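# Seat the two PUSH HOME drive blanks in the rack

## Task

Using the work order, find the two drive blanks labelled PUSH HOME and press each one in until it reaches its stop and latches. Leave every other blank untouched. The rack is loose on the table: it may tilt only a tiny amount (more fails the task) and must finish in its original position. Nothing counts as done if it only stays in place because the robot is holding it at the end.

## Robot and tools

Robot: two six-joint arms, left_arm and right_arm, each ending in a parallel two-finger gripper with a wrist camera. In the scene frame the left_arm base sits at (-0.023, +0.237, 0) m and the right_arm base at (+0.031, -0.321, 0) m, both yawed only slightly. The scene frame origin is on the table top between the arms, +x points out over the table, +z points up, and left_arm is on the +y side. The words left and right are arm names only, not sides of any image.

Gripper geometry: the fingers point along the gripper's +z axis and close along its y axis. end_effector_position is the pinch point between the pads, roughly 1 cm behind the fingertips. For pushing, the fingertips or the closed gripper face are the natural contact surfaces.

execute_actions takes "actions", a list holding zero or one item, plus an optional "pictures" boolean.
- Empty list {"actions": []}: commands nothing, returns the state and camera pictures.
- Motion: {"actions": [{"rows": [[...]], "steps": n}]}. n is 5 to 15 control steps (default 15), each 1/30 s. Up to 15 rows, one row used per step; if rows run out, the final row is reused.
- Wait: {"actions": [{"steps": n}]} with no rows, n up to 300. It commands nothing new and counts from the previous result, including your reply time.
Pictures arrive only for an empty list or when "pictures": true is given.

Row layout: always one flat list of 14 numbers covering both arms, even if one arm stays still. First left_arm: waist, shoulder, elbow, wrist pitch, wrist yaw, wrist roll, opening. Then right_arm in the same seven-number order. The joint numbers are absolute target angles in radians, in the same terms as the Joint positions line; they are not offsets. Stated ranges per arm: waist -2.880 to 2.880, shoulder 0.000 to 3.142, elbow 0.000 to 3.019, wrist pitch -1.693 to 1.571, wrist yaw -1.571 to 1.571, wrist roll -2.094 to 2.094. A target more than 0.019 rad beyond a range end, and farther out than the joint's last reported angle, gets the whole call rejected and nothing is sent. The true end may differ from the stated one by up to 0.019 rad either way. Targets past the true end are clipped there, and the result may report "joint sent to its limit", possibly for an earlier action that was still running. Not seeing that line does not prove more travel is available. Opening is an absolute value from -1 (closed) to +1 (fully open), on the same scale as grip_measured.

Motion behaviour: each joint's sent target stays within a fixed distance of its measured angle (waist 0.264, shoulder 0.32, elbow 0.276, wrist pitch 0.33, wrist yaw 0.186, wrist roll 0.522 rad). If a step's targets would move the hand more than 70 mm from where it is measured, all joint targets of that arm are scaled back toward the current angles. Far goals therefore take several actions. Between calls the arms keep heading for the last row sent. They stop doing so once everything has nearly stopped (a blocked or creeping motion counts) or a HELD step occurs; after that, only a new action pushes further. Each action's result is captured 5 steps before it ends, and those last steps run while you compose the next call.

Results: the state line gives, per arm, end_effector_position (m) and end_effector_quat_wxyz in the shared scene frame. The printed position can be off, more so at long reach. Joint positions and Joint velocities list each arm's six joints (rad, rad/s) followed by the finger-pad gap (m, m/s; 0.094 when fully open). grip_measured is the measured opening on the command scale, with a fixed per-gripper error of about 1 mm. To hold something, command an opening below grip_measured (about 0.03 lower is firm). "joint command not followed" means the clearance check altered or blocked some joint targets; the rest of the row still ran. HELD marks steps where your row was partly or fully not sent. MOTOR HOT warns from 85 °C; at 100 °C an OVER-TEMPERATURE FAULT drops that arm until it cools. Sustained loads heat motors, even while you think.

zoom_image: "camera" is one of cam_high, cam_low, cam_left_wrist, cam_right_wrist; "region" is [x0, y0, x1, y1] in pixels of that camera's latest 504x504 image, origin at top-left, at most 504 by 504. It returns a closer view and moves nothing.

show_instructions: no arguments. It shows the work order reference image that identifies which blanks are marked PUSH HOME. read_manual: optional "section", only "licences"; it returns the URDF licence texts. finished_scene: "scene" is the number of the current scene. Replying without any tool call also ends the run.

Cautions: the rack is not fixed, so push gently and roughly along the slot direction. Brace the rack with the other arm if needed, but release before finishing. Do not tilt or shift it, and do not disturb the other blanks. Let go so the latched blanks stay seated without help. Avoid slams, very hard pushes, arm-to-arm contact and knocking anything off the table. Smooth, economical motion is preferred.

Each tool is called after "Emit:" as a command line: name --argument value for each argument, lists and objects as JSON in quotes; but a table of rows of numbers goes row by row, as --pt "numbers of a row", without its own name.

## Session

Emit:
show_instructions

Emit:
execute_actions --actions '[]'

Reference images for this scene: work order.

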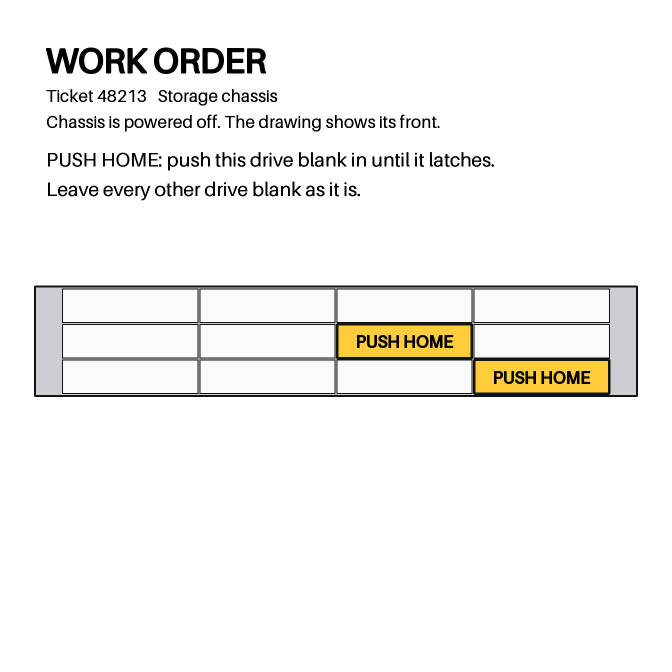

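Scene clock: 0.00 s of 5100.00 s.
left_arm: end_effector_position=(+0.6479, +0.7433, +0.1777) grip_measured=+1.000 end_effector_quat_wxyz=(+0.448, +0.492, +0.737, +0.120) | right_arm: end_effector_position=(+0.8097, -0.3764, +0.2709) grip_measured=+1.000 end_effector_quat_wxyz=(+0.634, +0.133, +0.670, +0.364)
Joint positions: left_arm=[ 0.856  2.411  2.426 -1.032  0.837  1.725  0.094] | right_arm=[ 0.009  1.958  1.402  0.633 -0.5    0.754  0.094]
Joint velocities: left_arm=[-0.024  0.005 -0.002  0.012 -0.066 -0.037  0.   ] | right_arm=[ 0.005  0.005  0.007  0.017  0.022 -0.051  0.   ]

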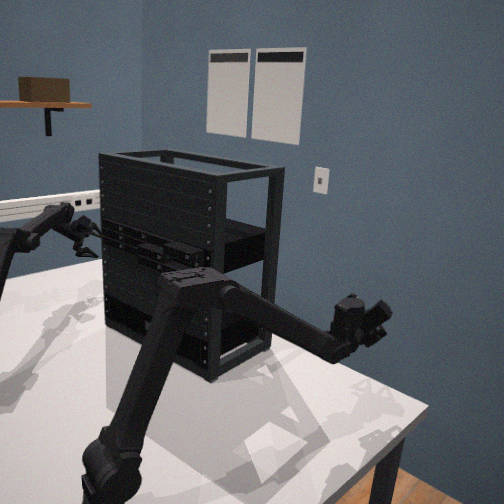

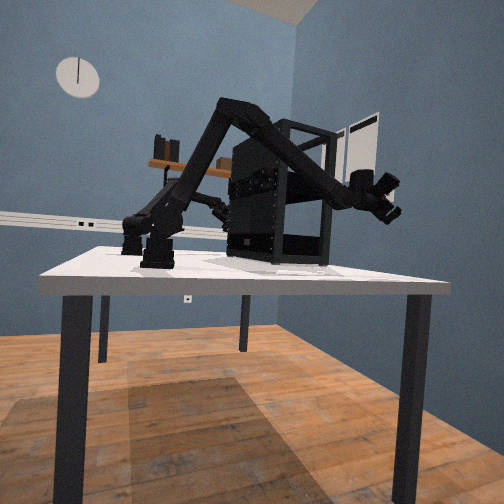

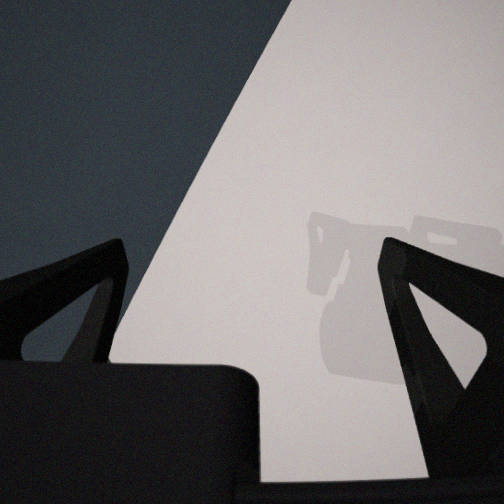

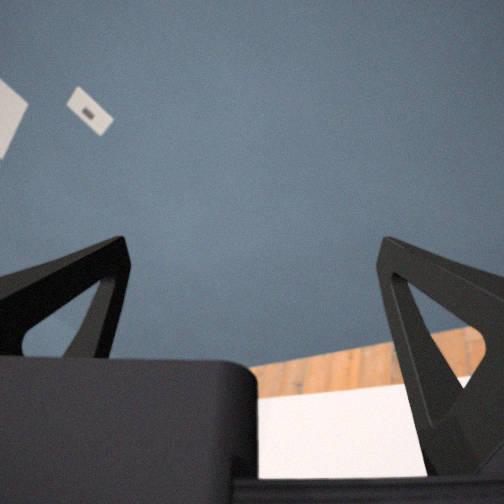

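Emit:
execute_actions --actions '[{"rows":[[1.0,0.6,0.7,-0.1,-0.7,0,-1,-0.05,1.6,0.9,0.74,-1.5,0,1]]}]'

Emit:
execute_actions --actions '[{"steps":50}]'

Scene clock: 0.57 s of 5100.00 s.
left_arm: end_effector_position=(+0.5701, +0.8171, +0.1783) grip_measured=-0.977 end_effector_quat_wxyz=(+0.350, +0.306, +0.857, +0.224) | right_arm: end_effector_position=(+0.5875, -0.2879, +0.2701) grip_measured=+1.000 end_effector_quat_wxyz=(+0.602, -0.263, +0.652, +0.378)
Joint positions: left_arm=[ 0.925  2.179  2.029 -0.674  0.47   1.368  0.001] | right_arm=[-0.043  1.593  0.908  0.714 -1.171  0.204  0.094]
Joint velocities: left_arm=[ 0.327 -0.923 -1.277  1.253 -1.15  -1.179 -0.003] | right_arm=[-0.161 -0.65  -0.618  0.149 -2.645 -1.311  0.   ]
Steps of this call (steps 1 to 7: nothing new was sent; steps 8 to 17: the first 10 steps of this action). Readings (joint positions):
8: left_arm=[0.858 2.402 2.408 -1.011 0.810 1.700] | right_arm=[0.007 1.949 1.388 0.637 -0.533 0.723]
9: left_arm=[0.859 2.381 2.365 -0.971 0.773 1.664] | right_arm=[0.004 1.924 1.344 0.646 -0.579 0.676]
11: left_arm=[0.869 2.339 2.283 -0.902 0.702 1.594] | right_arm=[-0.004 1.848 1.234 0.657 -0.676 0.580]
15: left_arm=[0.904 2.238 2.117 -0.754 0.551 1.447] | right_arm=[-0.030 1.660 0.986 0.699 -0.972 0.315]
17: the state above

Scene clock: 2.23 s of 5100.00 s.
left_arm: end_effector_position=(+0.0831, +0.5711, +0.4365) grip_measured=-0.979 end_effector_quat_wxyz=(-0.476, +0.516, -0.486, -0.521) | right_arm: end_effector_position=(+0.5329, -0.2637, +0.2668) grip_measured=+1.000 end_effector_quat_wxyz=(+0.575, -0.424, +0.565, +0.412)
Joint positions: left_arm=[ 1.     0.599  0.697 -0.103 -0.701  0.012  0.001] | right_arm=[-0.046  1.584  0.891  0.726 -1.497  0.011  0.094]
Joint velocities: left_arm=[ 0.005 -0.005 -0.007 -0.002 -0.022 -0.066 -0.001] | right_arm=[-0.005  0.005 -0.017  0.002  0.037 -0.066  0.   ]
Kept back: nothing.
Steps of this call (steps 1 to 5: the last 5 steps of your previous action; steps 6 to 50: the robot went on to your last target). Readings (joint positions):
1: left_arm=[0.936 2.148 1.984 -0.633 0.428 1.326] | right_arm=[-0.046 1.576 0.895 0.718 -1.271 0.164]
2: left_arm=[0.947 2.115 1.938 -0.590 0.385 1.285] | right_arm=[-0.046 1.571 0.892 0.721 -1.368 0.133]
4: left_arm=[0.966 2.045 1.844 -0.503 0.297 1.199] | right_arm=[-0.046 1.572 0.892 0.726 -1.477 0.088]
8: left_arm=[0.993 1.890 1.650 -0.329 0.111 1.019] | right_arm=[-0.046 1.581 0.891 0.726 -1.496 0.042]
50: the state above

Emit:
execute_actions --actions '[{"rows":[[-0.66,0.6,0.66,0,-0.715,0,-1,0.08,1.6,0.9,0.74,-1.5,0,1]]}]'

Emit:
execute_actions --actions '[{"steps":30}]' --pictures true

Scene clock: 5.43 s of 5100.00 s.
left_arm: end_effector_position=(+0.2881, +0.3994, +0.4295) grip_measured=-0.979 end_effector_quat_wxyz=(+0.652, -0.299, +0.630, +0.298) | right_arm: end_effector_position=(+0.5186, -0.1893, +0.2668) grip_measured=+1.000 end_effector_quat_wxyz=(+0.543, -0.465, +0.532, +0.455)
Joint positions: left_arm=[ 0.213  0.598  0.657 -0.023 -0.714  0.009  0.001] | right_arm=[ 0.103  1.584  0.891  0.726 -1.498  0.011  0.094]
Joint velocities: left_arm=[-2.711 -0.015  0.007  0.046 -0.051  0.007 -0.001] | right_arm=[-0.005 -0.005 -0.007 -0.007 -0.037 -0.022  0.   ]
Steps of this call (steps 1 to 15: the robot went on to your last target; steps 16 to 86: nothing new was sent; steps 87 to 96: the first 10 steps of this action). Readings (joint positions):
87: left_arm=[0.981 0.599 0.693 -0.089 -0.714 0.010] | right_arm=[-0.040 1.584 0.891 0.726 -1.497 0.011]
88: left_arm=[0.923 0.598 0.684 -0.061 -0.719 0.009] | right_arm=[-0.029 1.584 0.891 0.726 -1.497 0.011]
90: left_arm=[0.757 0.598 0.669 -0.034 -0.718 0.009] | right_arm=[0.018 1.584 0.891 0.726 -1.497 0.011]
94: left_arm=[0.395 0.598 0.657 -0.026 -0.714 0.009] | right_arm=[0.097 1.584 0.891 0.726 -1.497 0.011]
96: the state above

Scene clock: 6.43 s of 5100.00 s.
left_arm: end_effector_position=(+0.3007, +0.1008, +0.4304) grip_measured=-0.979 end_effector_quat_wxyz=(+0.718, -0.003, +0.696, -0.009) | right_arm: end_effector_position=(+0.5207, -0.1973, +0.2668) grip_measured=+1.000 end_effector_quat_wxyz=(+0.546, -0.461, +0.535, +0.450)
Joint positions: left_arm=[-0.667  0.598  0.657 -0.019 -0.713  0.009  0.001] | right_arm=[ 0.087  1.584  0.891  0.726 -1.498  0.011  0.094]
Joint velocities: left_arm=[-0.005 -0.005 -0.007 -0.002  0.037 -0.022  0.   ] | right_arm=[-0.015 -0.024 -0.002 -0.012  0.037  0.037  0.   ]
Kept back: nothing.
Steps of this call (steps 1 to 5: the last 5 steps of your previous action; steps 6 to 30: the robot went on to your last target). Readings (joint positions):
1: left_arm=[0.122 0.598 0.657 -0.022 -0.714 0.009] | right_arm=[0.102 1.584 0.891 0.726 -1.498 0.011]
2: left_arm=[0.030 0.598 0.657 -0.022 -0.714 0.009] | right_arm=[0.099 1.584 0.891 0.726 -1.498 0.011]
4: left_arm=[-0.152 0.598 0.657 -0.022 -0.714 0.009] | right_arm=[0.093 1.584 0.891 0.726 -1.498 0.011]
8: left_arm=[-0.515 0.598 0.657 -0.022 -0.713 0.009] | right_arm=[0.087 1.584 0.891 0.726 -1.498 0.011]
30: the state above
All arms were judged still, so your last target was given up. Only a new action makes them travel on or press farther. Fingers that are still opening or closing keep moving.

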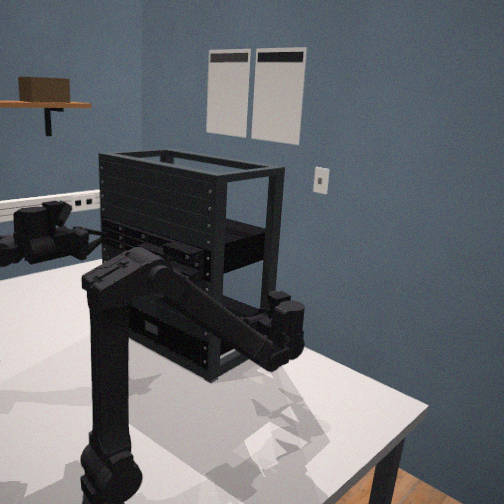

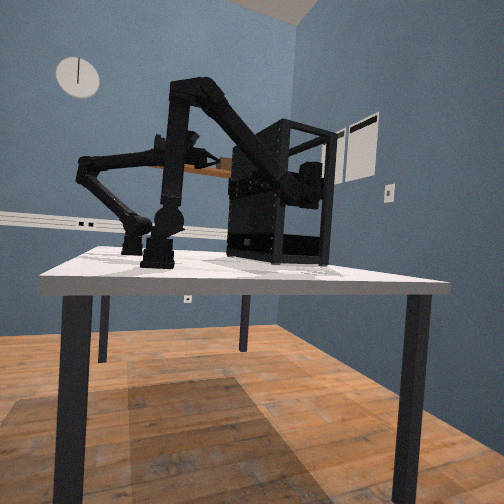

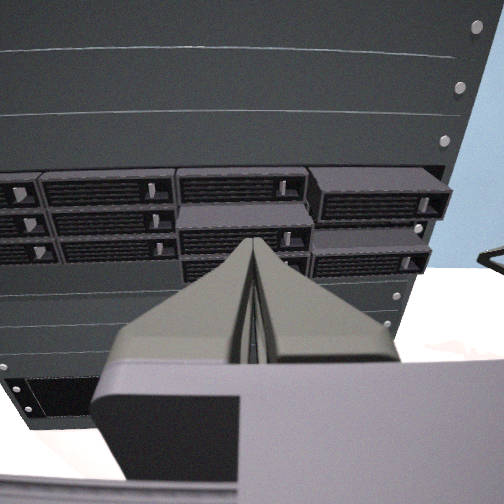

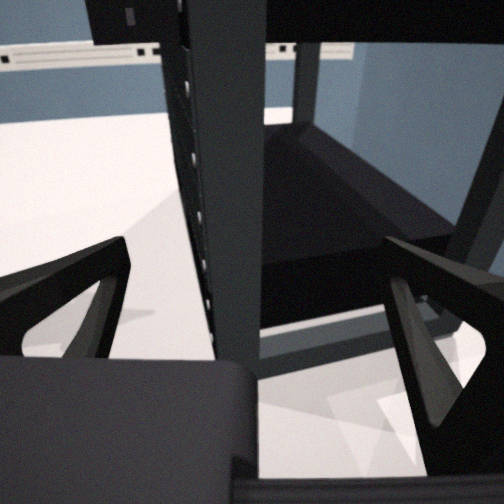

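Emit:
execute_actions --actions '[{"rows":[[-0.4,0.68,0.7,-0.26,-0.2,0,-1,0.14,1.65,0.96,0.72,-1.5,0,1]],"steps":10}]'

Emit:
execute_actions --actions '[{"rows":[[-0.22,0.86,0.82,-0.26,0,0,-1,0.2,1.65,0.96,0.72,-1.5,0,1]]}]'

Emit:
execute_actions --actions '[{"steps":12}]' --pictures true

Scene clock: 7.13 s of 5100.00 s.
left_arm: end_effector_position=(+0.3372, +0.1078, +0.3707) grip_measured=-0.979 end_effector_quat_wxyz=(+0.630, +0.098, +0.770, -0.039) | right_arm: end_effector_position=(+0.5303, -0.1824, +0.2611) grip_measured=+1.000 end_effector_quat_wxyz=(+0.537, -0.468, +0.529, +0.461)
Joint positions: left_arm=[-0.405  0.656  0.672 -0.229 -0.266  0.008  0.001] | right_arm=[ 0.119  1.626  0.927  0.726 -1.499  0.01   0.094]
Joint velocities: left_arm=[ 0.982  0.542 -0.022 -0.574  1.619 -0.066 -0.001] | right_arm=[ 0.259  0.23   0.1   -0.002 -0.037 -0.007  0.   ]
Steps of this call (steps 1 to 16: nothing new was sent; steps 17 to 21: the first 5 steps of this action). Readings (joint positions):
17: left_arm=[-0.645 0.601 0.660 -0.053 -0.631 0.008] | right_arm=[0.089 1.588 0.894 0.726 -1.498 0.010]
18: left_arm=[-0.586 0.607 0.669 -0.122 -0.527 0.008] | right_arm=[0.094 1.595 0.902 0.726 -1.499 0.010]
20: left_arm=[-0.449 0.637 0.672 -0.204 -0.338 0.008] | right_arm=[0.111 1.617 0.921 0.726 -1.499 0.010]
21: the state above

Scene clock: 7.63 s of 5100.00 s.
left_arm: end_effector_position=(+0.4039, +0.1205, +0.3421) grip_measured=-0.979 end_effector_quat_wxyz=(+0.565, +0.111, +0.814, -0.072) | right_arm: end_effector_position=(+0.5191, -0.1408, +0.2545) grip_measured=+1.000 end_effector_quat_wxyz=(-0.514, +0.487, -0.512, -0.486)
Joint positions: left_arm=[-0.21   0.876  0.78  -0.263 -0.003  0.007  0.001] | right_arm=[ 0.204  1.641  0.928  0.726 -1.499  0.01   0.094]
Joint velocities: left_arm=[-0.044 -0.093  0.007  0.007  0.037  0.022  0.   ] | right_arm=[-0.005 -0.015  0.002 -0.002  0.022 -0.037  0.   ]
Steps of this call (steps 1 to 5: the last 5 steps of your previous action; steps 6 to 15: the first 10 steps of this action). Readings (joint positions):
6: left_arm=[-0.374 0.700 0.680 -0.258 -0.119 0.007] | right_arm=[0.144 1.641 0.928 0.726 -1.499 0.010]
7: left_arm=[-0.340 0.726 0.700 -0.260 -0.043 0.007] | right_arm=[0.148 1.641 0.928 0.726 -1.499 0.010]
9: left_arm=[-0.261 0.804 0.753 -0.260 -0.008 0.007] | right_arm=[0.166 1.641 0.928 0.726 -1.499 0.010]
13: left_arm=[-0.208 0.876 0.780 -0.261 -0.006 0.007] | right_arm=[0.200 1.641 0.928 0.726 -1.499 0.010]
15: the state above

Scene clock: 8.03 s of 5100.00 s.
left_arm: end_effector_position=(+0.4031, +0.1202, +0.3435) grip_measured=-0.979 end_effector_quat_wxyz=(+0.566, +0.112, +0.813, -0.073) | right_arm: end_effector_position=(+0.5191, -0.1408, +0.2545) grip_measured=+1.000 end_effector_quat_wxyz=(-0.514, +0.487, -0.512, -0.486)
Joint positions: left_arm=[-0.211  0.873  0.78  -0.263 -0.002  0.007  0.001] | right_arm=[ 0.204  1.641  0.928  0.726 -1.499  0.01   0.094]
Joint velocities: left_arm=[-0.005 -0.005  0.012 -0.012  0.037 -0.022 -0.001] | right_arm=[-0.005  0.005  0.002 -0.002 -0.022  0.007  0.   ]
Kept back: nothing.
Steps of this call (steps 1 to 5: the last 5 steps of your previous action; steps 6 to 12: the robot went on to your last target). Readings (joint positions):
1: left_arm=[-0.211 0.874 0.780 -0.263 -0.002 0.007] | right_arm=[0.204 1.641 0.928 0.726 -1.499 0.010]
2: left_arm=[-0.211 0.873 0.780 -0.263 -0.002 0.007] | right_arm=[0.204 1.641 0.928 0.726 -1.499 0.010]
4: left_arm=[-0.211 0.873 0.780 -0.263 -0.002 0.007] | right_arm=[0.204 1.641 0.928 0.726 -1.499 0.010]
8: left_arm=[-0.211 0.873 0.780 -0.263 -0.002 0.007] | right_arm=[0.204 1.641 0.928 0.726 -1.499 0.010]
12: the state above

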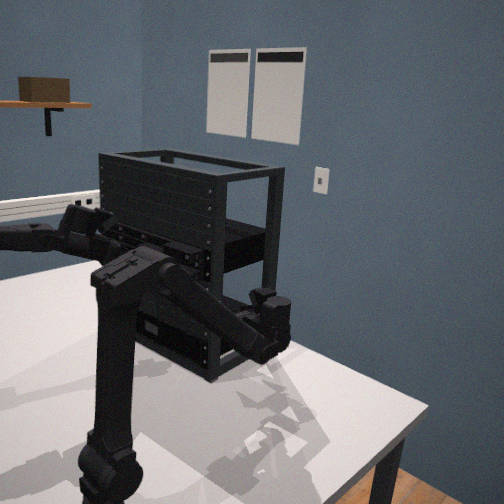

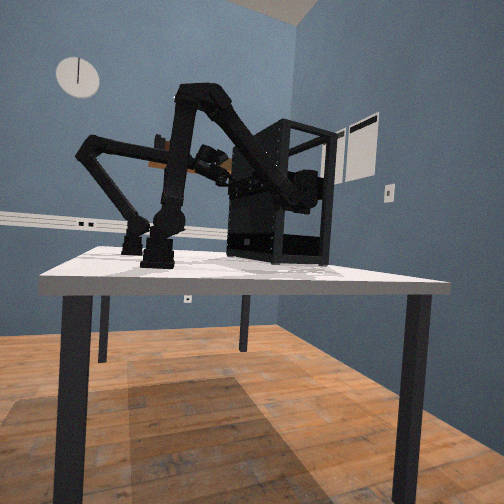

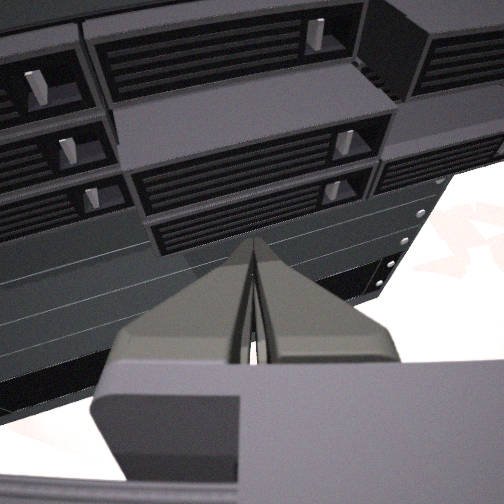

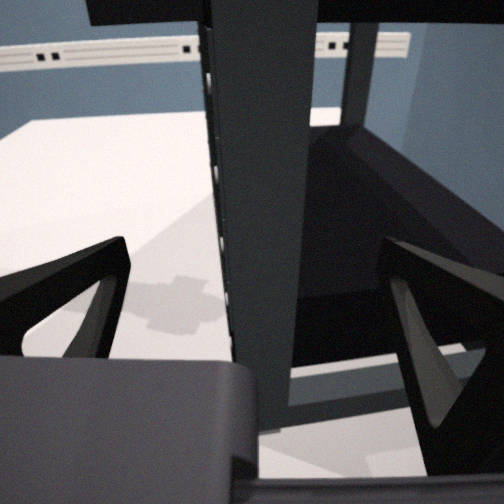

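Emit:
execute_actions --actions '[{"rows":[[-0.22,0.87,0.86,-0.26,0,1.57,-1,0.26,1.65,0.96,0.72,-1.38,0,1]]}]'

Emit:
execute_actions --actions '[{"rows":[[-0.22,0.93,0.89,-0.255,0,1.57,-1,0.32,1.65,0.96,0.72,-1.38,0,1]]}]'

Emit:
execute_actions --actions '[{"steps":10}]' --pictures true

Scene clock: 8.63 s of 5100.00 s.
left_arm: end_effector_position=(+0.4054, +0.1194, +0.3566) grip_measured=-0.979 end_effector_quat_wxyz=(+0.546, +0.464, +0.669, +0.194) | right_arm: end_effector_position=(+0.5283, -0.1136, +0.2553) grip_measured=+1.000 end_effector_quat_wxyz=(+0.528, -0.472, +0.525, +0.471)
Joint positions: left_arm=[-0.211  0.873  0.802 -0.263 -0.002  0.947  0.001] | right_arm=[ 0.262  1.642  0.931  0.726 -1.384  0.01   0.094]
Joint velocities: left_arm=[-0.015 -0.024 -0.017 -0.002 -0.037  2.85  -0.   ] | right_arm=[-0.005 -0.005 -0.002 -0.012 -0.007  0.022  0.   ]
Steps of this call (steps 1 to 8: the robot went on to your last target; steps 9 to 18: the first 10 steps of this action). Readings (joint positions):
9: left_arm=[-0.211 0.873 0.781 -0.263 -0.002 0.076] | right_arm=[0.206 1.641 0.928 0.726 -1.451 0.010]
10: left_arm=[-0.211 0.873 0.783 -0.263 -0.002 0.174] | right_arm=[0.211 1.642 0.930 0.726 -1.407 0.010]
12: left_arm=[-0.211 0.873 0.790 -0.263 -0.002 0.368] | right_arm=[0.229 1.642 0.931 0.726 -1.386 0.010]
16: left_arm=[-0.211 0.873 0.801 -0.263 -0.002 0.754] | right_arm=[0.259 1.642 0.931 0.726 -1.384 0.010]
18: the state above

Scene clock: 9.13 s of 5100.00 s.
left_arm: end_effector_position=(+0.4200, +0.1153, +0.3536) grip_measured=-0.979 end_effector_quat_wxyz=(+0.460, +0.644, +0.509, +0.340) | right_arm: end_effector_position=(+0.5148, -0.0835, +0.2553) grip_measured=+1.000 end_effector_quat_wxyz=(-0.514, +0.488, -0.511, -0.487)
Joint positions: left_arm=[-0.211  0.924  0.833 -0.263 -0.002  1.537  0.001] | right_arm=[ 0.324  1.642  0.931  0.726 -1.382  0.01   0.094]
Joint velocities: left_arm=[-0.024 -0.005  0.002  0.012 -0.051  0.125  0.   ] | right_arm=[-0.005 -0.005 -0.007  0.012  0.022  0.007  0.   ]
Steps of this call (steps 1 to 5: the last 5 steps of your previous action; steps 6 to 15: the first 10 steps of this action). Readings (joint positions):
6: left_arm=[-0.211 0.876 0.804 -0.263 -0.002 1.389] | right_arm=[0.265 1.642 0.931 0.726 -1.383 0.010]
7: left_arm=[-0.211 0.883 0.810 -0.263 -0.002 1.424] | right_arm=[0.269 1.642 0.931 0.726 -1.382 0.010]
9: left_arm=[-0.211 0.904 0.826 -0.263 -0.002 1.473] | right_arm=[0.288 1.642 0.931 0.726 -1.382 0.010]
13: left_arm=[-0.211 0.923 0.833 -0.263 -0.002 1.524] | right_arm=[0.320 1.642 0.931 0.726 -1.382 0.010]
15: the state above

Scene clock: 9.47 s of 5100.00 s.
left_arm: end_effector_position=(+0.4200, +0.1153, +0.3536) grip_measured=-0.979 end_effector_quat_wxyz=(+0.456, +0.649, +0.503, +0.344) | right_arm: end_effector_position=(+0.5148, -0.0835, +0.2553) grip_measured=+1.000 end_effector_quat_wxyz=(-0.514, +0.488, -0.511, -0.487)
Joint positions: left_arm=[-0.211  0.924  0.833 -0.263 -0.002  1.557  0.001] | right_arm=[ 0.324  1.642  0.931  0.726 -1.382  0.01   0.094]
Joint velocities: left_arm=[-0.015 -0.024  0.007  0.002 -0.022  0.007 -0.   ] | right_arm=[ 0.005  0.005 -0.002  0.007  0.007  0.022  0.   ]
Kept back: nothing.
Steps of this call (steps 1 to 5: the last 5 steps of your previous action; steps 6 to 10: the robot went on to your last target). Readings (joint positions):
1: left_arm=[-0.211 0.924 0.833 -0.263 -0.002 1.542] | right_arm=[0.324 1.642 0.931 0.726 -1.382 0.010]
2: left_arm=[-0.211 0.924 0.833 -0.263 -0.002 1.545] | right_arm=[0.324 1.642 0.931 0.726 -1.382 0.010]
4: left_arm=[-0.211 0.924 0.833 -0.263 -0.002 1.550] | right_arm=[0.324 1.642 0.931 0.726 -1.382 0.010]
8: left_arm=[-0.211 0.924 0.833 -0.263 -0.002 1.556] | right_arm=[0.324 1.642 0.931 0.726 -1.382 0.010]
10: the state above

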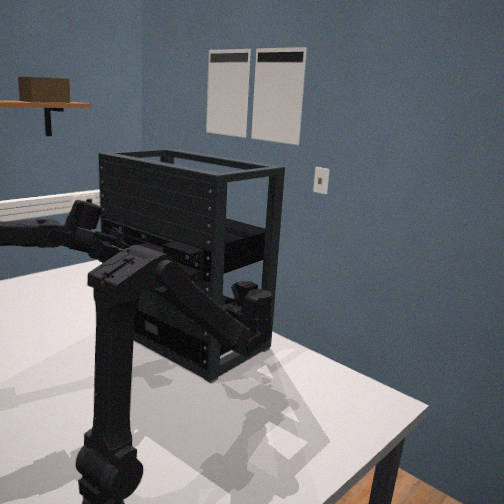

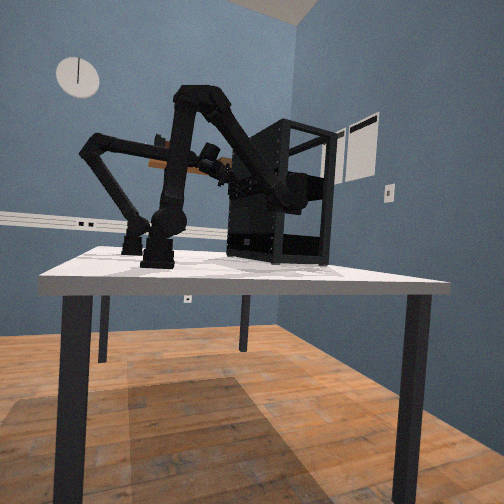

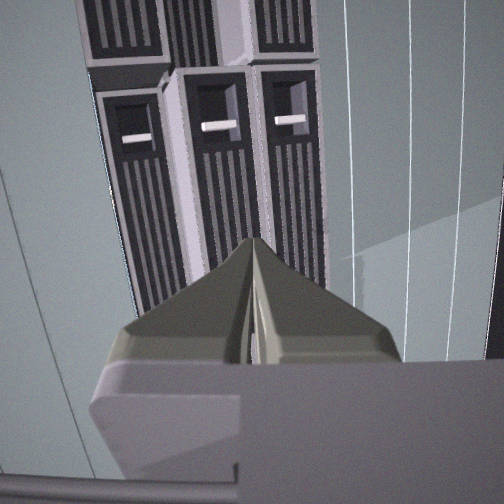

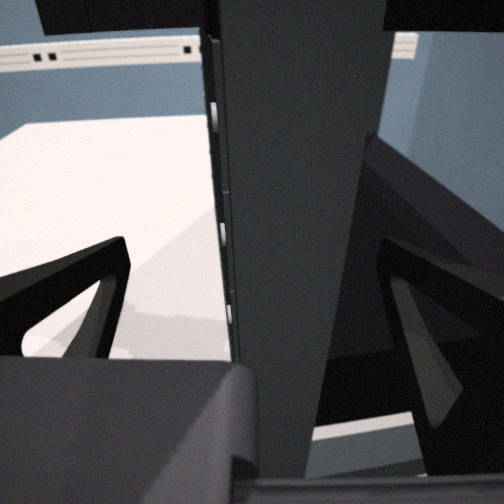

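Emit:
execute_actions --actions '[{"rows":[[-0.22,0.965,0.925,-0.24,0,1.57,-1,0.32,1.65,0.96,0.72,-1.38,0,0.6]],"steps":12}]'

Emit:
execute_actions --actions '[{"rows":[[-0.22,1.0,0.945,-0.225,0,1.57,-1,0.32,1.65,0.96,0.72,-1.38,0,0.4]]}]' --pictures true

Scene clock: 9.87 s of 5100.00 s.
left_arm: end_effector_position=(+0.4301, +0.1123, +0.3612) grip_measured=-0.979 end_effector_quat_wxyz=(+0.458, +0.648, +0.500, +0.346) | right_arm: end_effector_position=(+0.5148, -0.0835, +0.2553) grip_measured=+0.602 end_effector_quat_wxyz=(-0.514, +0.488, -0.511, -0.487)
Joint positions: left_arm=[-0.212  0.953  0.865 -0.259 -0.002  1.56   0.001] | right_arm=[ 0.324  1.642  0.931  0.726 -1.382  0.01   0.075]
Joint velocities: left_arm=[ 0.015 -0.015 -0.012  0.007 -0.022 -0.022 -0.   ] | right_arm=[ 0.005  0.005 -0.012 -0.002  0.022 -0.022  0.   ]
Steps of this call (steps 1 to 5: the robot went on to your last target; steps 6 to 12: the first 7 steps of this action). Readings (joint positions):
6: left_arm=[-0.211 0.926 0.835 -0.263 -0.002 1.559] | right_arm=[0.324 1.642 0.931 0.726 -1.382 0.010]
7: left_arm=[-0.211 0.931 0.841 -0.263 -0.002 1.560] | right_arm=[0.324 1.642 0.931 0.726 -1.382 0.010]
9: left_arm=[-0.211 0.944 0.856 -0.261 -0.002 1.560] | right_arm=[0.324 1.642 0.931 0.726 -1.382 0.010]
12: the state above

Scene clock: 10.37 s of 5100.00 s.
left_arm: end_effector_position=(+0.4364, +0.1106, +0.3610) grip_measured=-0.979 end_effector_quat_wxyz=(+0.457, +0.648, +0.501, +0.346) | right_arm: end_effector_position=(+0.5154, -0.0835, +0.2553) grip_measured=+0.402 end_effector_quat_wxyz=(-0.515, +0.487, -0.511, -0.486)
Joint positions: left_arm=[-0.212  0.973  0.878 -0.255 -0.002  1.56   0.001] | right_arm=[ 0.324  1.642  0.931  0.726 -1.379  0.01   0.066]
Joint velocities: left_arm=[-0.005 -0.005  0.012 -0.002  0.007  0.022 -0.   ] | right_arm=[-0.005 -0.015 -0.002  0.002 -0.022  0.051  0.001]
Steps of this call (steps 1 to 5: the last 5 steps of your previous action; steps 6 to 15: the first 10 steps of this action). Readings (joint positions):
6: left_arm=[-0.212 0.954 0.866 -0.258 -0.002 1.560] | right_arm=[0.324 1.642 0.931 0.726 -1.382 0.010]
7: left_arm=[-0.212 0.957 0.868 -0.258 -0.002 1.560] | right_arm=[0.324 1.642 0.931 0.726 -1.382 0.010]
9: left_arm=[-0.212 0.966 0.874 -0.257 -0.002 1.560] | right_arm=[0.324 1.642 0.931 0.726 -1.380 0.010]
13: left_arm=[-0.212 0.973 0.878 -0.255 -0.002 1.560] | right_arm=[0.324 1.642 0.931 0.726 -1.379 0.010]
15: the state above

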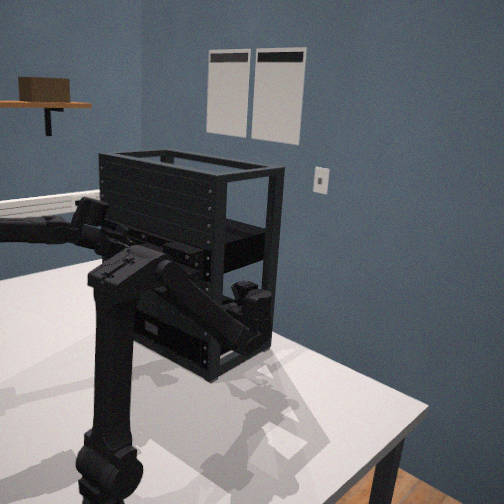

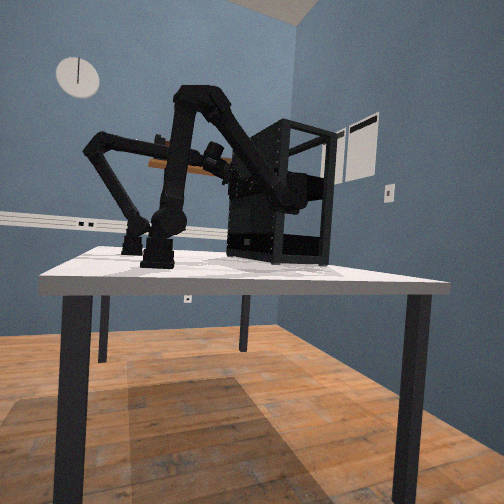

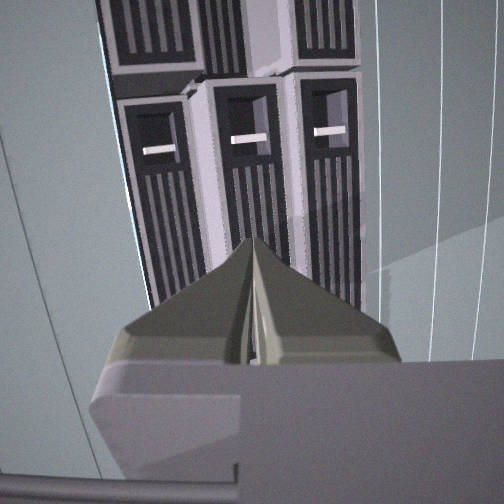

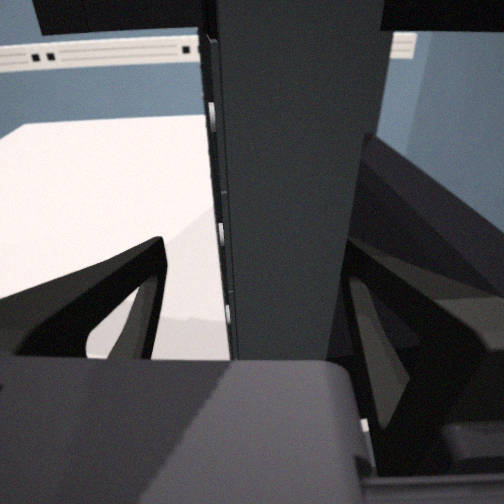

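Good placement.

Emit:
execute_actions --actions '[{"rows":[[-0.2,1.035,0.968,-0.215,0,1.57,-1,0.32,1.65,0.96,0.72,-1.43,0,0.4]],"steps":12}]'

Emit:
execute_actions --actions '[{"rows":[[-0.19,1.07,0.99,-0.205,0,1.57,-1,0.32,1.65,0.96,0.72,-1.43,0,0.4]],"steps":12}]'

Emit:
execute_actions --actions '[{"rows":[[-0.18,1.105,1.01,-0.195,0,1.57,-1,0.32,1.65,0.96,0.72,-1.46,0,0.4]]}]' --pictures true

Scene clock: 10.80 s of 5100.00 s.
left_arm: end_effector_position=(+0.4486, +0.1075, +0.3605) grip_measured=-0.979 end_effector_quat_wxyz=(+0.456, +0.649, +0.502, +0.345) | right_arm: end_effector_position=(+0.5147, -0.0838, +0.2554) grip_measured=+0.402 end_effector_quat_wxyz=(-0.511, +0.492, -0.506, -0.490)
Joint positions: left_arm=[-0.211  1.011  0.901 -0.244 -0.001  1.56   0.001] | right_arm=[ 0.322  1.647  0.937  0.726 -1.399  0.009  0.066]
Joint velocities: left_arm=[-0.005  0.024  0.017  0.037  0.037 -0.022  0.   ] | right_arm=[-0.005 -0.005  0.007  0.007  0.022 -0.095  0.   ]
Steps of this call (steps 1 to 5: the last 5 steps of your previous action; step 6: the robot went on to your last target; steps 7 to 13: the first 7 steps of this action). Readings (joint positions):
7: left_arm=[-0.212 0.975 0.879 -0.254 -0.001 1.560] | right_arm=[0.324 1.642 0.931 0.726 -1.386 0.009]
8: left_arm=[-0.212 0.981 0.883 -0.254 -0.001 1.560] | right_arm=[0.323 1.645 0.934 0.726 -1.391 0.009]
10: left_arm=[-0.211 0.997 0.894 -0.249 -0.001 1.560] | right_arm=[0.322 1.647 0.937 0.726 -1.399 0.009]
13: the state above

Scene clock: 11.20 s of 5100.00 s.
left_arm: end_effector_position=(+0.4603, +0.1082, +0.3606) grip_measured=-0.979 end_effector_quat_wxyz=(+0.455, +0.648, +0.504, +0.346) | right_arm: end_effector_position=(+0.5147, -0.0838, +0.2554) grip_measured=+0.402 end_effector_quat_wxyz=(-0.511, +0.492, -0.506, -0.490)
Joint positions: left_arm=[-0.203  1.043  0.923 -0.234  0.     1.56   0.001] | right_arm=[ 0.322  1.647  0.937  0.726 -1.399  0.009  0.066]
Joint velocities: left_arm=[ 0.015  0.015  0.002  0.012  0.007 -0.037 -0.   ] | right_arm=[-0.015 -0.015  0.007 -0.007  0.007  0.022 -0.001]
Steps of this call (steps 1 to 5: the last 5 steps of your previous action; steps 6 to 12: the first 7 steps of this action). Readings (joint positions):
6: left_arm=[-0.211 1.013 0.903 -0.243 -0.001 1.560] | right_arm=[0.322 1.647 0.937 0.726 -1.399 0.009]
7: left_arm=[-0.209 1.018 0.907 -0.243 0.000 1.560] | right_arm=[0.322 1.647 0.937 0.726 -1.399 0.009]
9: left_arm=[-0.205 1.033 0.916 -0.239 0.000 1.560] | right_arm=[0.322 1.647 0.937 0.726 -1.399 0.009]
12: the state above

Scene clock: 11.70 s of 5100.00 s.
left_arm: end_effector_position=(+0.4664, +0.1086, +0.3610) grip_measured=-0.980 end_effector_quat_wxyz=(+0.455, +0.647, +0.505, +0.346) | right_arm: end_effector_position=(+0.5145, -0.0844, +0.2554) grip_measured=+0.402 end_effector_quat_wxyz=(-0.507, +0.497, -0.502, -0.494)
Joint positions: left_arm=[-0.198  1.06   0.935 -0.23   0.004  1.56   0.001] | right_arm=[ 0.32   1.653  0.945  0.726 -1.418  0.009  0.066]
Joint velocities: left_arm=[-0.005 -0.015  0.002  0.002 -0.007  0.066 -0.   ] | right_arm=[-0.005 -0.005 -0.002 -0.002  0.037  0.037  0.   ]
Steps of this call (steps 1 to 5: the last 5 steps of your previous action; steps 6 to 15: the first 10 steps of this action). Readings (joint positions):
6: left_arm=[-0.202 1.045 0.924 -0.234 0.000 1.560] | right_arm=[0.322 1.647 0.938 0.726 -1.403 0.009]
7: left_arm=[-0.201 1.050 0.928 -0.233 0.001 1.560] | right_arm=[0.321 1.650 0.941 0.726 -1.409 0.009]
9: left_arm=[-0.198 1.061 0.935 -0.230 0.003 1.560] | right_arm=[0.320 1.653 0.944 0.726 -1.417 0.009]
13: left_arm=[-0.198 1.060 0.935 -0.230 0.004 1.560] | right_arm=[0.320 1.653 0.945 0.726 -1.418 0.009]
15: the state above

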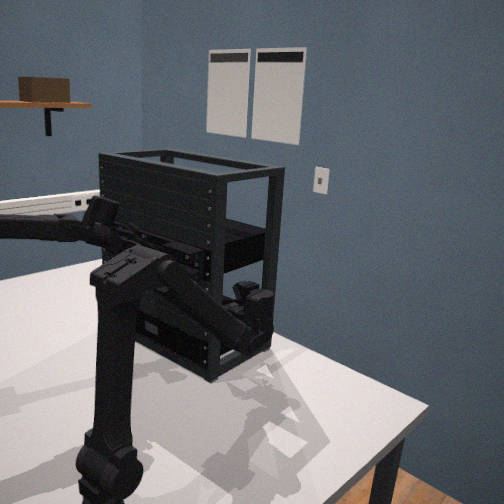

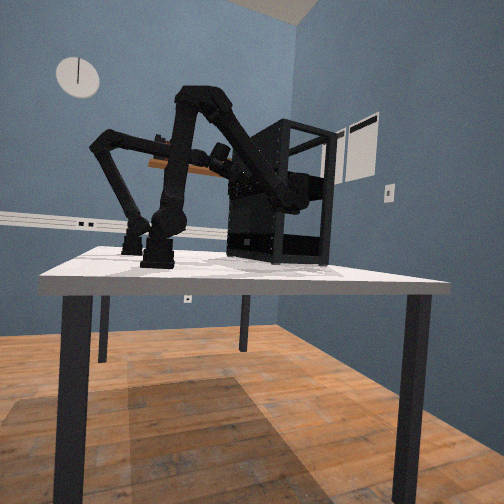

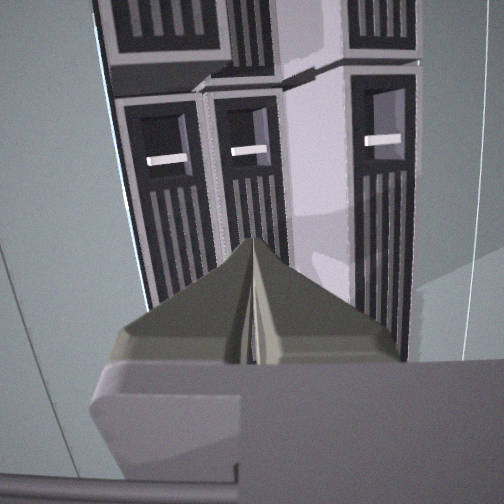

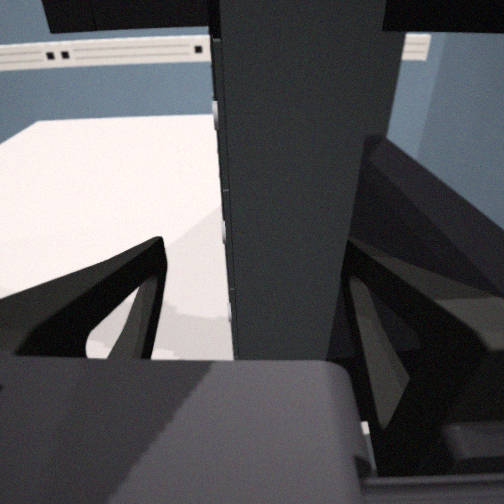

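Emit:
execute_actions --actions '[{"rows":[[-0.175,1.135,1.01,-0.18,0,1.57,-1,0.32,1.65,0.94,0.72,-1.48,0,0.4]],"steps":12}]'

Emit:
execute_actions --actions '[{"rows":[[-0.2,0.96,0.9,-0.24,0,1.57,-1,0.32,1.65,0.96,0.72,-1.45,0,0.4]],"steps":8}]'

Emit:
execute_actions --actions '[{"rows":[[-0.3,0.75,0.72,-0.2,-0.1,1,-1,0.32,1.65,0.96,0.72,-1.45,0,0.4]],"steps":12}]'

Emit:
execute_actions --actions '[{"rows":[[-0.72,0.9,0.66,0.25,-0.777,0,-1,0.32,1.65,0.96,0.72,-1.45,0,0.4]]}]'

Emit:
execute_actions --actions '[{"rows":[[-0.72,1.133,0.66,0.495,-0.777,0,-1,0.32,1.65,0.96,0.72,-1.45,0,0.4]]}]'

Emit:
execute_actions --actions '[{"steps":12}]' --pictures true

Scene clock: 13.03 s of 5100.00 s.
left_arm: end_effector_position=(+0.4668, +0.1086, +0.3602) grip_measured=-0.980 end_effector_quat_wxyz=(+0.454, +0.648, +0.505, +0.345) | right_arm: end_effector_position=(+0.5140, -0.0846, +0.2548) grip_measured=+0.402 end_effector_quat_wxyz=(-0.506, +0.497, -0.502, -0.495)
Joint positions: left_arm=[-0.197  1.061  0.935 -0.23   0.005  1.56   0.001] | right_arm=[ 0.319  1.654  0.945  0.726 -1.422  0.009  0.066]
Joint velocities: left_arm=[-0.015 -0.015 -0.017 -0.007 -0.007  0.007  0.   ] | right_arm=[-0.005 -0.015 -0.012 -0.012 -0.022  0.037 -0.   ]
Steps of this call (steps 1 to 5: the last 5 steps of your previous action; steps 6 to 15: the robot went on to your last target; steps 16 to 33: nothing new was sent; steps 34 to 40: the first 7 steps of this action). Readings (joint positions):
34: left_arm=[-0.198 1.061 0.935 -0.230 0.004 1.560] | right_arm=[0.320 1.653 0.945 0.726 -1.420 0.009]
35: left_arm=[-0.197 1.061 0.935 -0.230 0.005 1.560] | right_arm=[0.319 1.654 0.945 0.726 -1.422 0.009]
37: left_arm=[-0.197 1.061 0.935 -0.230 0.005 1.560] | right_arm=[0.319 1.654 0.945 0.726 -1.422 0.009]
40: the state above

Scene clock: 13.30 s of 5100.00 s.
left_arm: end_effector_position=(+0.4534, +0.1124, +0.3624) grip_measured=-0.980 end_effector_quat_wxyz=(+0.457, +0.645, +0.504, +0.349) | right_arm: end_effector_position=(+0.5146, -0.0846, +0.2551) grip_measured=+0.402 end_effector_quat_wxyz=(-0.507, +0.497, -0.502, -0.495)
Joint positions: left_arm=[-0.198  1.019  0.907 -0.234  0.002  1.56   0.001] | right_arm=[ 0.319  1.654  0.945  0.726 -1.42   0.009  0.066]
Joint velocities: left_arm=[-0.015 -0.562 -0.344 -0.056 -0.007 -0.007  0.   ] | right_arm=[ 0.015 -0.015 -0.007  0.007  0.11  -0.022 -0.002]
Steps of this call (steps 1 to 5: the last 5 steps of your previous action; steps 6 to 8: the first 3 steps of this action). Readings (joint positions):
6: left_arm=[-0.197 1.052 0.930 -0.233 0.005 1.560] | right_arm=[0.319 1.654 0.945 0.726 -1.420 0.009]
7: left_arm=[-0.198 1.038 0.919 -0.233 0.003 1.560] | right_arm=[0.319 1.654 0.945 0.726 -1.420 0.009]
8: the state above

Scene clock: 13.70 s of 5100.00 s.
left_arm: end_effector_position=(+0.3627, +0.1081, +0.3617) grip_measured=-0.980 end_effector_quat_wxyz=(+0.554, +0.515, +0.596, +0.268) | right_arm: end_effector_position=(+0.5146, -0.0846, +0.2551) grip_measured=+0.402 end_effector_quat_wxyz=(-0.507, +0.497, -0.502, -0.495)
Joint positions: left_arm=[-0.305  0.735  0.7   -0.211 -0.095  1.139  0.001] | right_arm=[ 0.319  1.654  0.945  0.726 -1.42   0.009  0.066]
Joint velocities: left_arm=[-0.034 -0.249 -0.007 -0.032 -0.007 -0.886  0.001] | right_arm=[-0.024 -0.024 -0.012 -0.012  0.007  0.007 -0.   ]
Steps of this call (steps 1 to 5: the last 5 steps of your previous action; steps 6 to 12: the first 7 steps of this action). Readings (joint positions):
6: left_arm=[-0.206 0.943 0.877 -0.228 -0.042 1.493] | right_arm=[0.319 1.654 0.945 0.726 -1.420 0.009]
7: left_arm=[-0.223 0.908 0.835 -0.211 -0.080 1.399] | right_arm=[0.319 1.654 0.945 0.726 -1.420 0.009]
9: left_arm=[-0.271 0.812 0.742 -0.209 -0.094 1.259] | right_arm=[0.319 1.654 0.945 0.726 -1.420 0.009]
12: the state above

Scene clock: 14.20 s of 5100.00 s.
left_arm: end_effector_position=(+0.3481, +0.0217, +0.3672) grip_measured=-0.980 end_effector_quat_wxyz=(+0.692, +0.114, +0.708, +0.083) | right_arm: end_effector_position=(+0.5146, -0.0846, +0.2551) grip_measured=+0.402 end_effector_quat_wxyz=(-0.507, +0.497, -0.502, -0.495)
Joint positions: left_arm=[-0.75   0.914  0.657  0.219 -0.765  0.252  0.001] | right_arm=[ 0.319  1.654  0.945  0.726 -1.42   0.009  0.066]
Joint velocities: left_arm=[ 0.063 -0.005 -0.085  0.115 -0.256 -1.648  0.001] | right_arm=[-0.005 -0.034 -0.007 -0.017 -0.007 -0.051  0.001]
Steps of this call (steps 1 to 5: the last 5 steps of your previous action; steps 6 to 15: the first 10 steps of this action). Readings (joint positions):
6: left_arm=[-0.322 0.745 0.694 -0.171 -0.164 0.997] | right_arm=[0.319 1.654 0.945 0.726 -1.420 0.009]
7: left_arm=[-0.367 0.764 0.685 -0.088 -0.248 0.920] | right_arm=[0.319 1.654 0.945 0.726 -1.420 0.009]
9: left_arm=[-0.499 0.826 0.675 0.067 -0.410 0.762] | right_arm=[0.319 1.654 0.945 0.726 -1.420 0.009]
13: left_arm=[-0.734 0.911 0.665 0.208 -0.736 0.387] | right_arm=[0.319 1.654 0.945 0.726 -1.420 0.009]
15: the state above

Scene clock: 14.70 s of 5100.00 s.
left_arm: end_effector_position=(+0.3901, -0.0037, +0.3064) grip_measured=-0.980 end_effector_quat_wxyz=(+0.694, +0.021, +0.719, +0.018) | right_arm: end_effector_position=(+0.5146, -0.0846, +0.2551) grip_measured=+0.402 end_effector_quat_wxyz=(-0.507, +0.497, -0.502, -0.495)
Joint positions: left_arm=[-0.726  1.163  0.646  0.466 -0.777  0.019  0.001] | right_arm=[ 0.319  1.654  0.945  0.726 -1.42   0.009  0.066]
Joint velocities: left_arm=[-0.005 -0.073  0.022  0.061  0.022 -0.022 -0.001] | right_arm=[-0.005 -0.015 -0.002 -0.002 -0.037 -0.037 -0.001]
Steps of this call (steps 1 to 5: the last 5 steps of your previous action; steps 6 to 15: the first 10 steps of this action). Readings (joint positions):
6: left_arm=[-0.726 0.928 0.654 0.271 -0.778 0.073] | right_arm=[0.319 1.654 0.945 0.726 -1.420 0.009]
7: left_arm=[-0.726 0.962 0.654 0.356 -0.780 0.060] | right_arm=[0.319 1.654 0.945 0.726 -1.420 0.009]
9: left_arm=[-0.726 1.053 0.659 0.452 -0.779 0.041] | right_arm=[0.319 1.654 0.945 0.726 -1.420 0.009]
13: left_arm=[-0.726 1.160 0.650 0.466 -0.777 0.024] | right_arm=[0.319 1.654 0.945 0.726 -1.420 0.009]
15: the state above

Scene clock: 15.10 s of 5100.00 s.
left_arm: end_effector_position=(+0.3884, -0.0021, +0.3146) grip_measured=-0.980 end_effector_quat_wxyz=(+0.701, +0.012, +0.713, +0.009) | right_arm: end_effector_position=(+0.5146, -0.0846, +0.2551) grip_measured=+0.402 end_effector_quat_wxyz=(-0.507, +0.497, -0.502, -0.495)
Joint positions: left_arm=[-0.726  1.149  0.646  0.477 -0.777  0.011  0.001] | right_arm=[ 0.319  1.654  0.945  0.726 -1.42   0.009  0.066]
Joint velocities: left_arm=[-0.015 -0.005 -0.002 -0.012  0.051 -0.022 -0.   ] | right_arm=[-0.034 -0.034  0.002 -0.002 -0.037  0.007 -0.   ]
Kept back: nothing.
Steps of this call (steps 1 to 5: the last 5 steps of your previous action; steps 6 to 12: the robot went on to your last target). Readings (joint positions):
1: left_arm=[-0.726 1.160 0.646 0.469 -0.777 0.018] | right_arm=[0.319 1.654 0.945 0.726 -1.420 0.009]
2: left_arm=[-0.726 1.157 0.646 0.472 -0.777 0.016] | right_arm=[0.319 1.654 0.945 0.726 -1.420 0.009]
4: left_arm=[-0.726 1.152 0.646 0.475 -0.777 0.014] | right_arm=[0.319 1.654 0.945 0.726 -1.420 0.009]
8: left_arm=[-0.726 1.149 0.646 0.477 -0.777 0.012] | right_arm=[0.319 1.654 0.945 0.726 -1.420 0.009]
12: the state above

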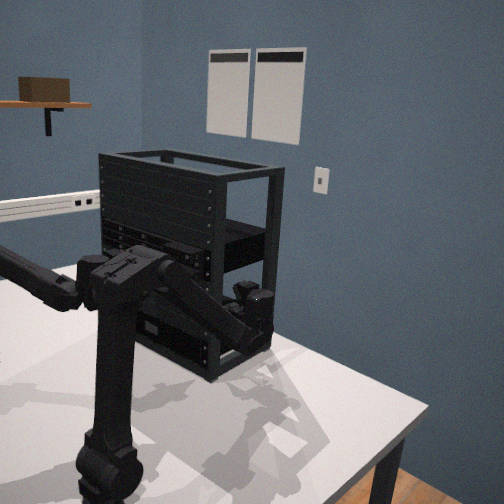

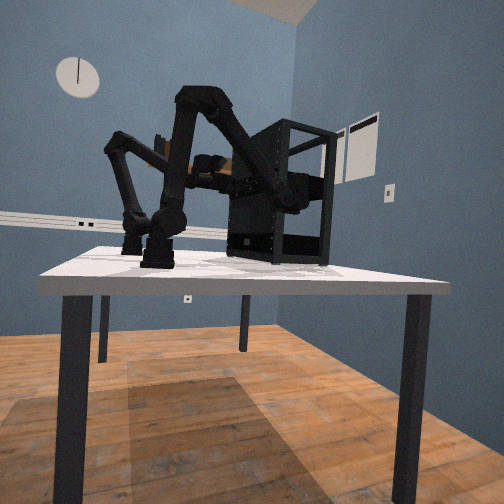

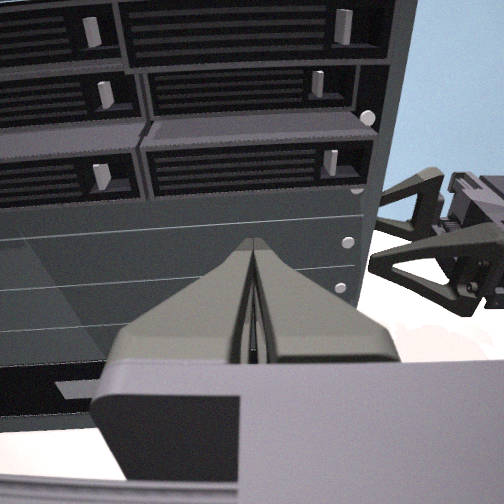

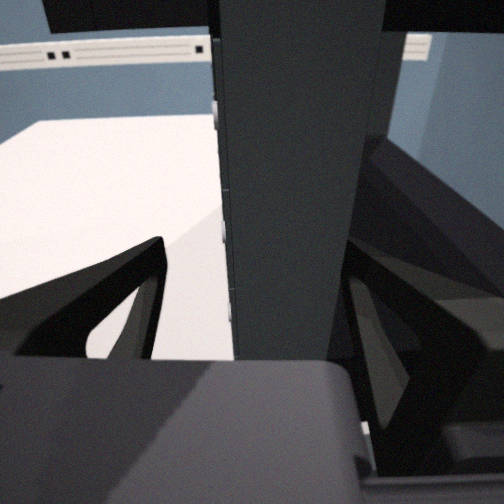

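Emit:
execute_actions --actions '[{"rows":[[-0.68,1.195,0.75,0.505,-0.735,0,-1,0.32,1.65,0.96,0.72,-1.45,0,0.4]],"steps":12}]'

Emit:
execute_actions --actions '[{"rows":[[-0.64,1.245,0.79,0.515,-0.695,0,-1,0.32,1.65,0.96,0.72,-1.45,0,0.4]]}]' --pictures true

Scene clock: 15.47 s of 5100.00 s.
left_arm: end_effector_position=(+0.4107, -0.0029, +0.3297) grip_measured=-0.980 end_effector_quat_wxyz=(+0.708, +0.004, +0.706, +0.002) | right_arm: end_effector_position=(+0.5146, -0.0846, +0.2551) grip_measured=+0.402 end_effector_quat_wxyz=(-0.507, +0.497, -0.502, -0.495)
Joint positions: left_arm=[-0.684  1.185  0.701  0.487 -0.737  0.01   0.001] | right_arm=[ 0.319  1.654  0.945  0.726 -1.42   0.009  0.066]
Joint velocities: left_arm=[ 0.054 -0.005  0.042  0.012 -0.007  0.007 -0.   ] | right_arm=[ 0.015  0.005 -0.007 -0.032 -0.022  0.007  0.001]
Steps of this call (steps 1 to 4: the robot went on to your last target; steps 5 to 11: the first 7 steps of this action). Readings (joint positions):
5: left_arm=[-0.722 1.151 0.649 0.478 -0.760 0.010] | right_arm=[0.319 1.654 0.945 0.726 -1.420 0.009]
6: left_arm=[-0.716 1.157 0.657 0.479 -0.746 0.010] | right_arm=[0.319 1.654 0.945 0.726 -1.420 0.009]
8: left_arm=[-0.698 1.174 0.682 0.483 -0.738 0.010] | right_arm=[0.319 1.654 0.945 0.726 -1.420 0.009]
11: the state above

Scene clock: 15.97 s of 5100.00 s.
left_arm: end_effector_position=(+0.4332, -0.0033, +0.3280) grip_measured=-0.980 end_effector_quat_wxyz=(+0.707, +0.005, +0.707, +0.003) | right_arm: end_effector_position=(+0.5146, -0.0846, +0.2551) grip_measured=+0.402 end_effector_quat_wxyz=(-0.507, +0.497, -0.502, -0.495)
Joint positions: left_arm=[-0.644  1.237  0.739  0.497 -0.697  0.01   0.001] | right_arm=[ 0.319  1.654  0.945  0.726 -1.42   0.009  0.066]
Joint velocities: left_arm=[ 0.005 -0.005  0.012  0.027 -0.051  0.037 -0.001] | right_arm=[-0.015 -0.005 -0.007  0.002  0.051  0.022 -0.001]
Steps of this call (steps 1 to 5: the last 5 steps of your previous action; steps 6 to 15: the first 10 steps of this action). Readings (joint positions):
6: left_arm=[-0.680 1.187 0.704 0.490 -0.720 0.010] | right_arm=[0.319 1.654 0.945 0.726 -1.420 0.009]
7: left_arm=[-0.674 1.195 0.710 0.492 -0.706 0.010] | right_arm=[0.319 1.654 0.945 0.726 -1.420 0.009]
9: left_arm=[-0.658 1.218 0.729 0.496 -0.698 0.010] | right_arm=[0.319 1.654 0.945 0.726 -1.420 0.009]
13: left_arm=[-0.644 1.237 0.739 0.496 -0.698 0.010] | right_arm=[0.319 1.654 0.945 0.726 -1.420 0.009]
15: the state above

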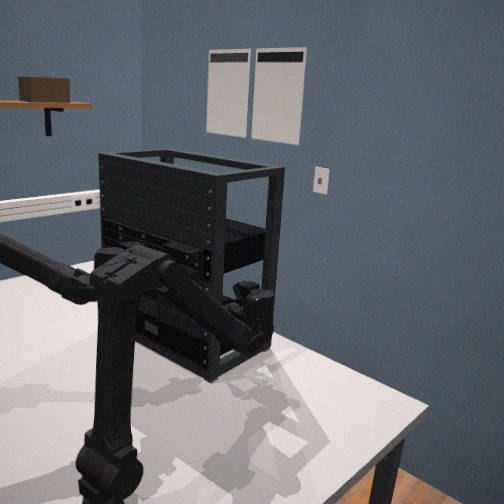

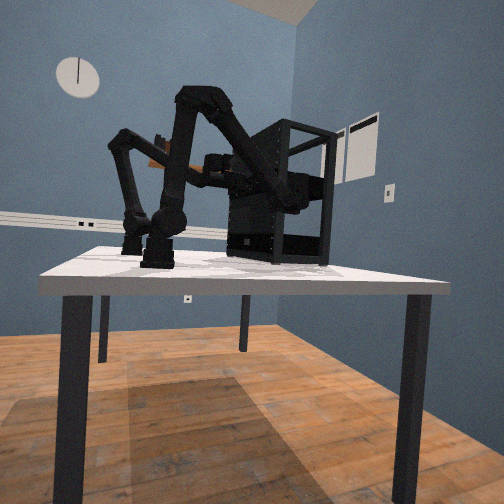

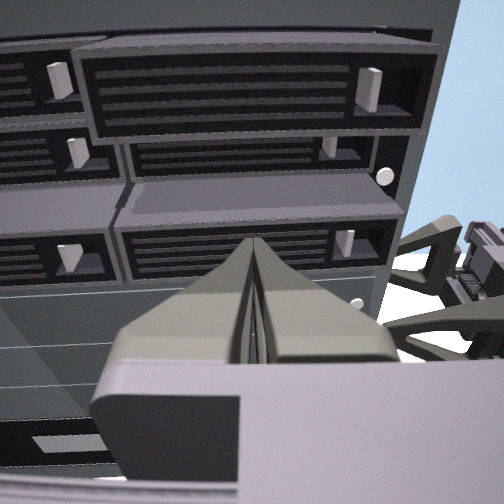

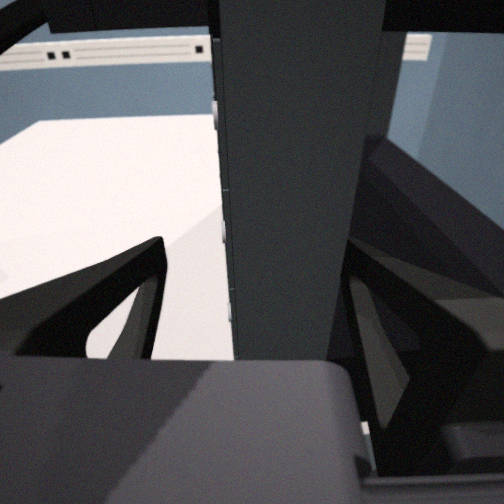

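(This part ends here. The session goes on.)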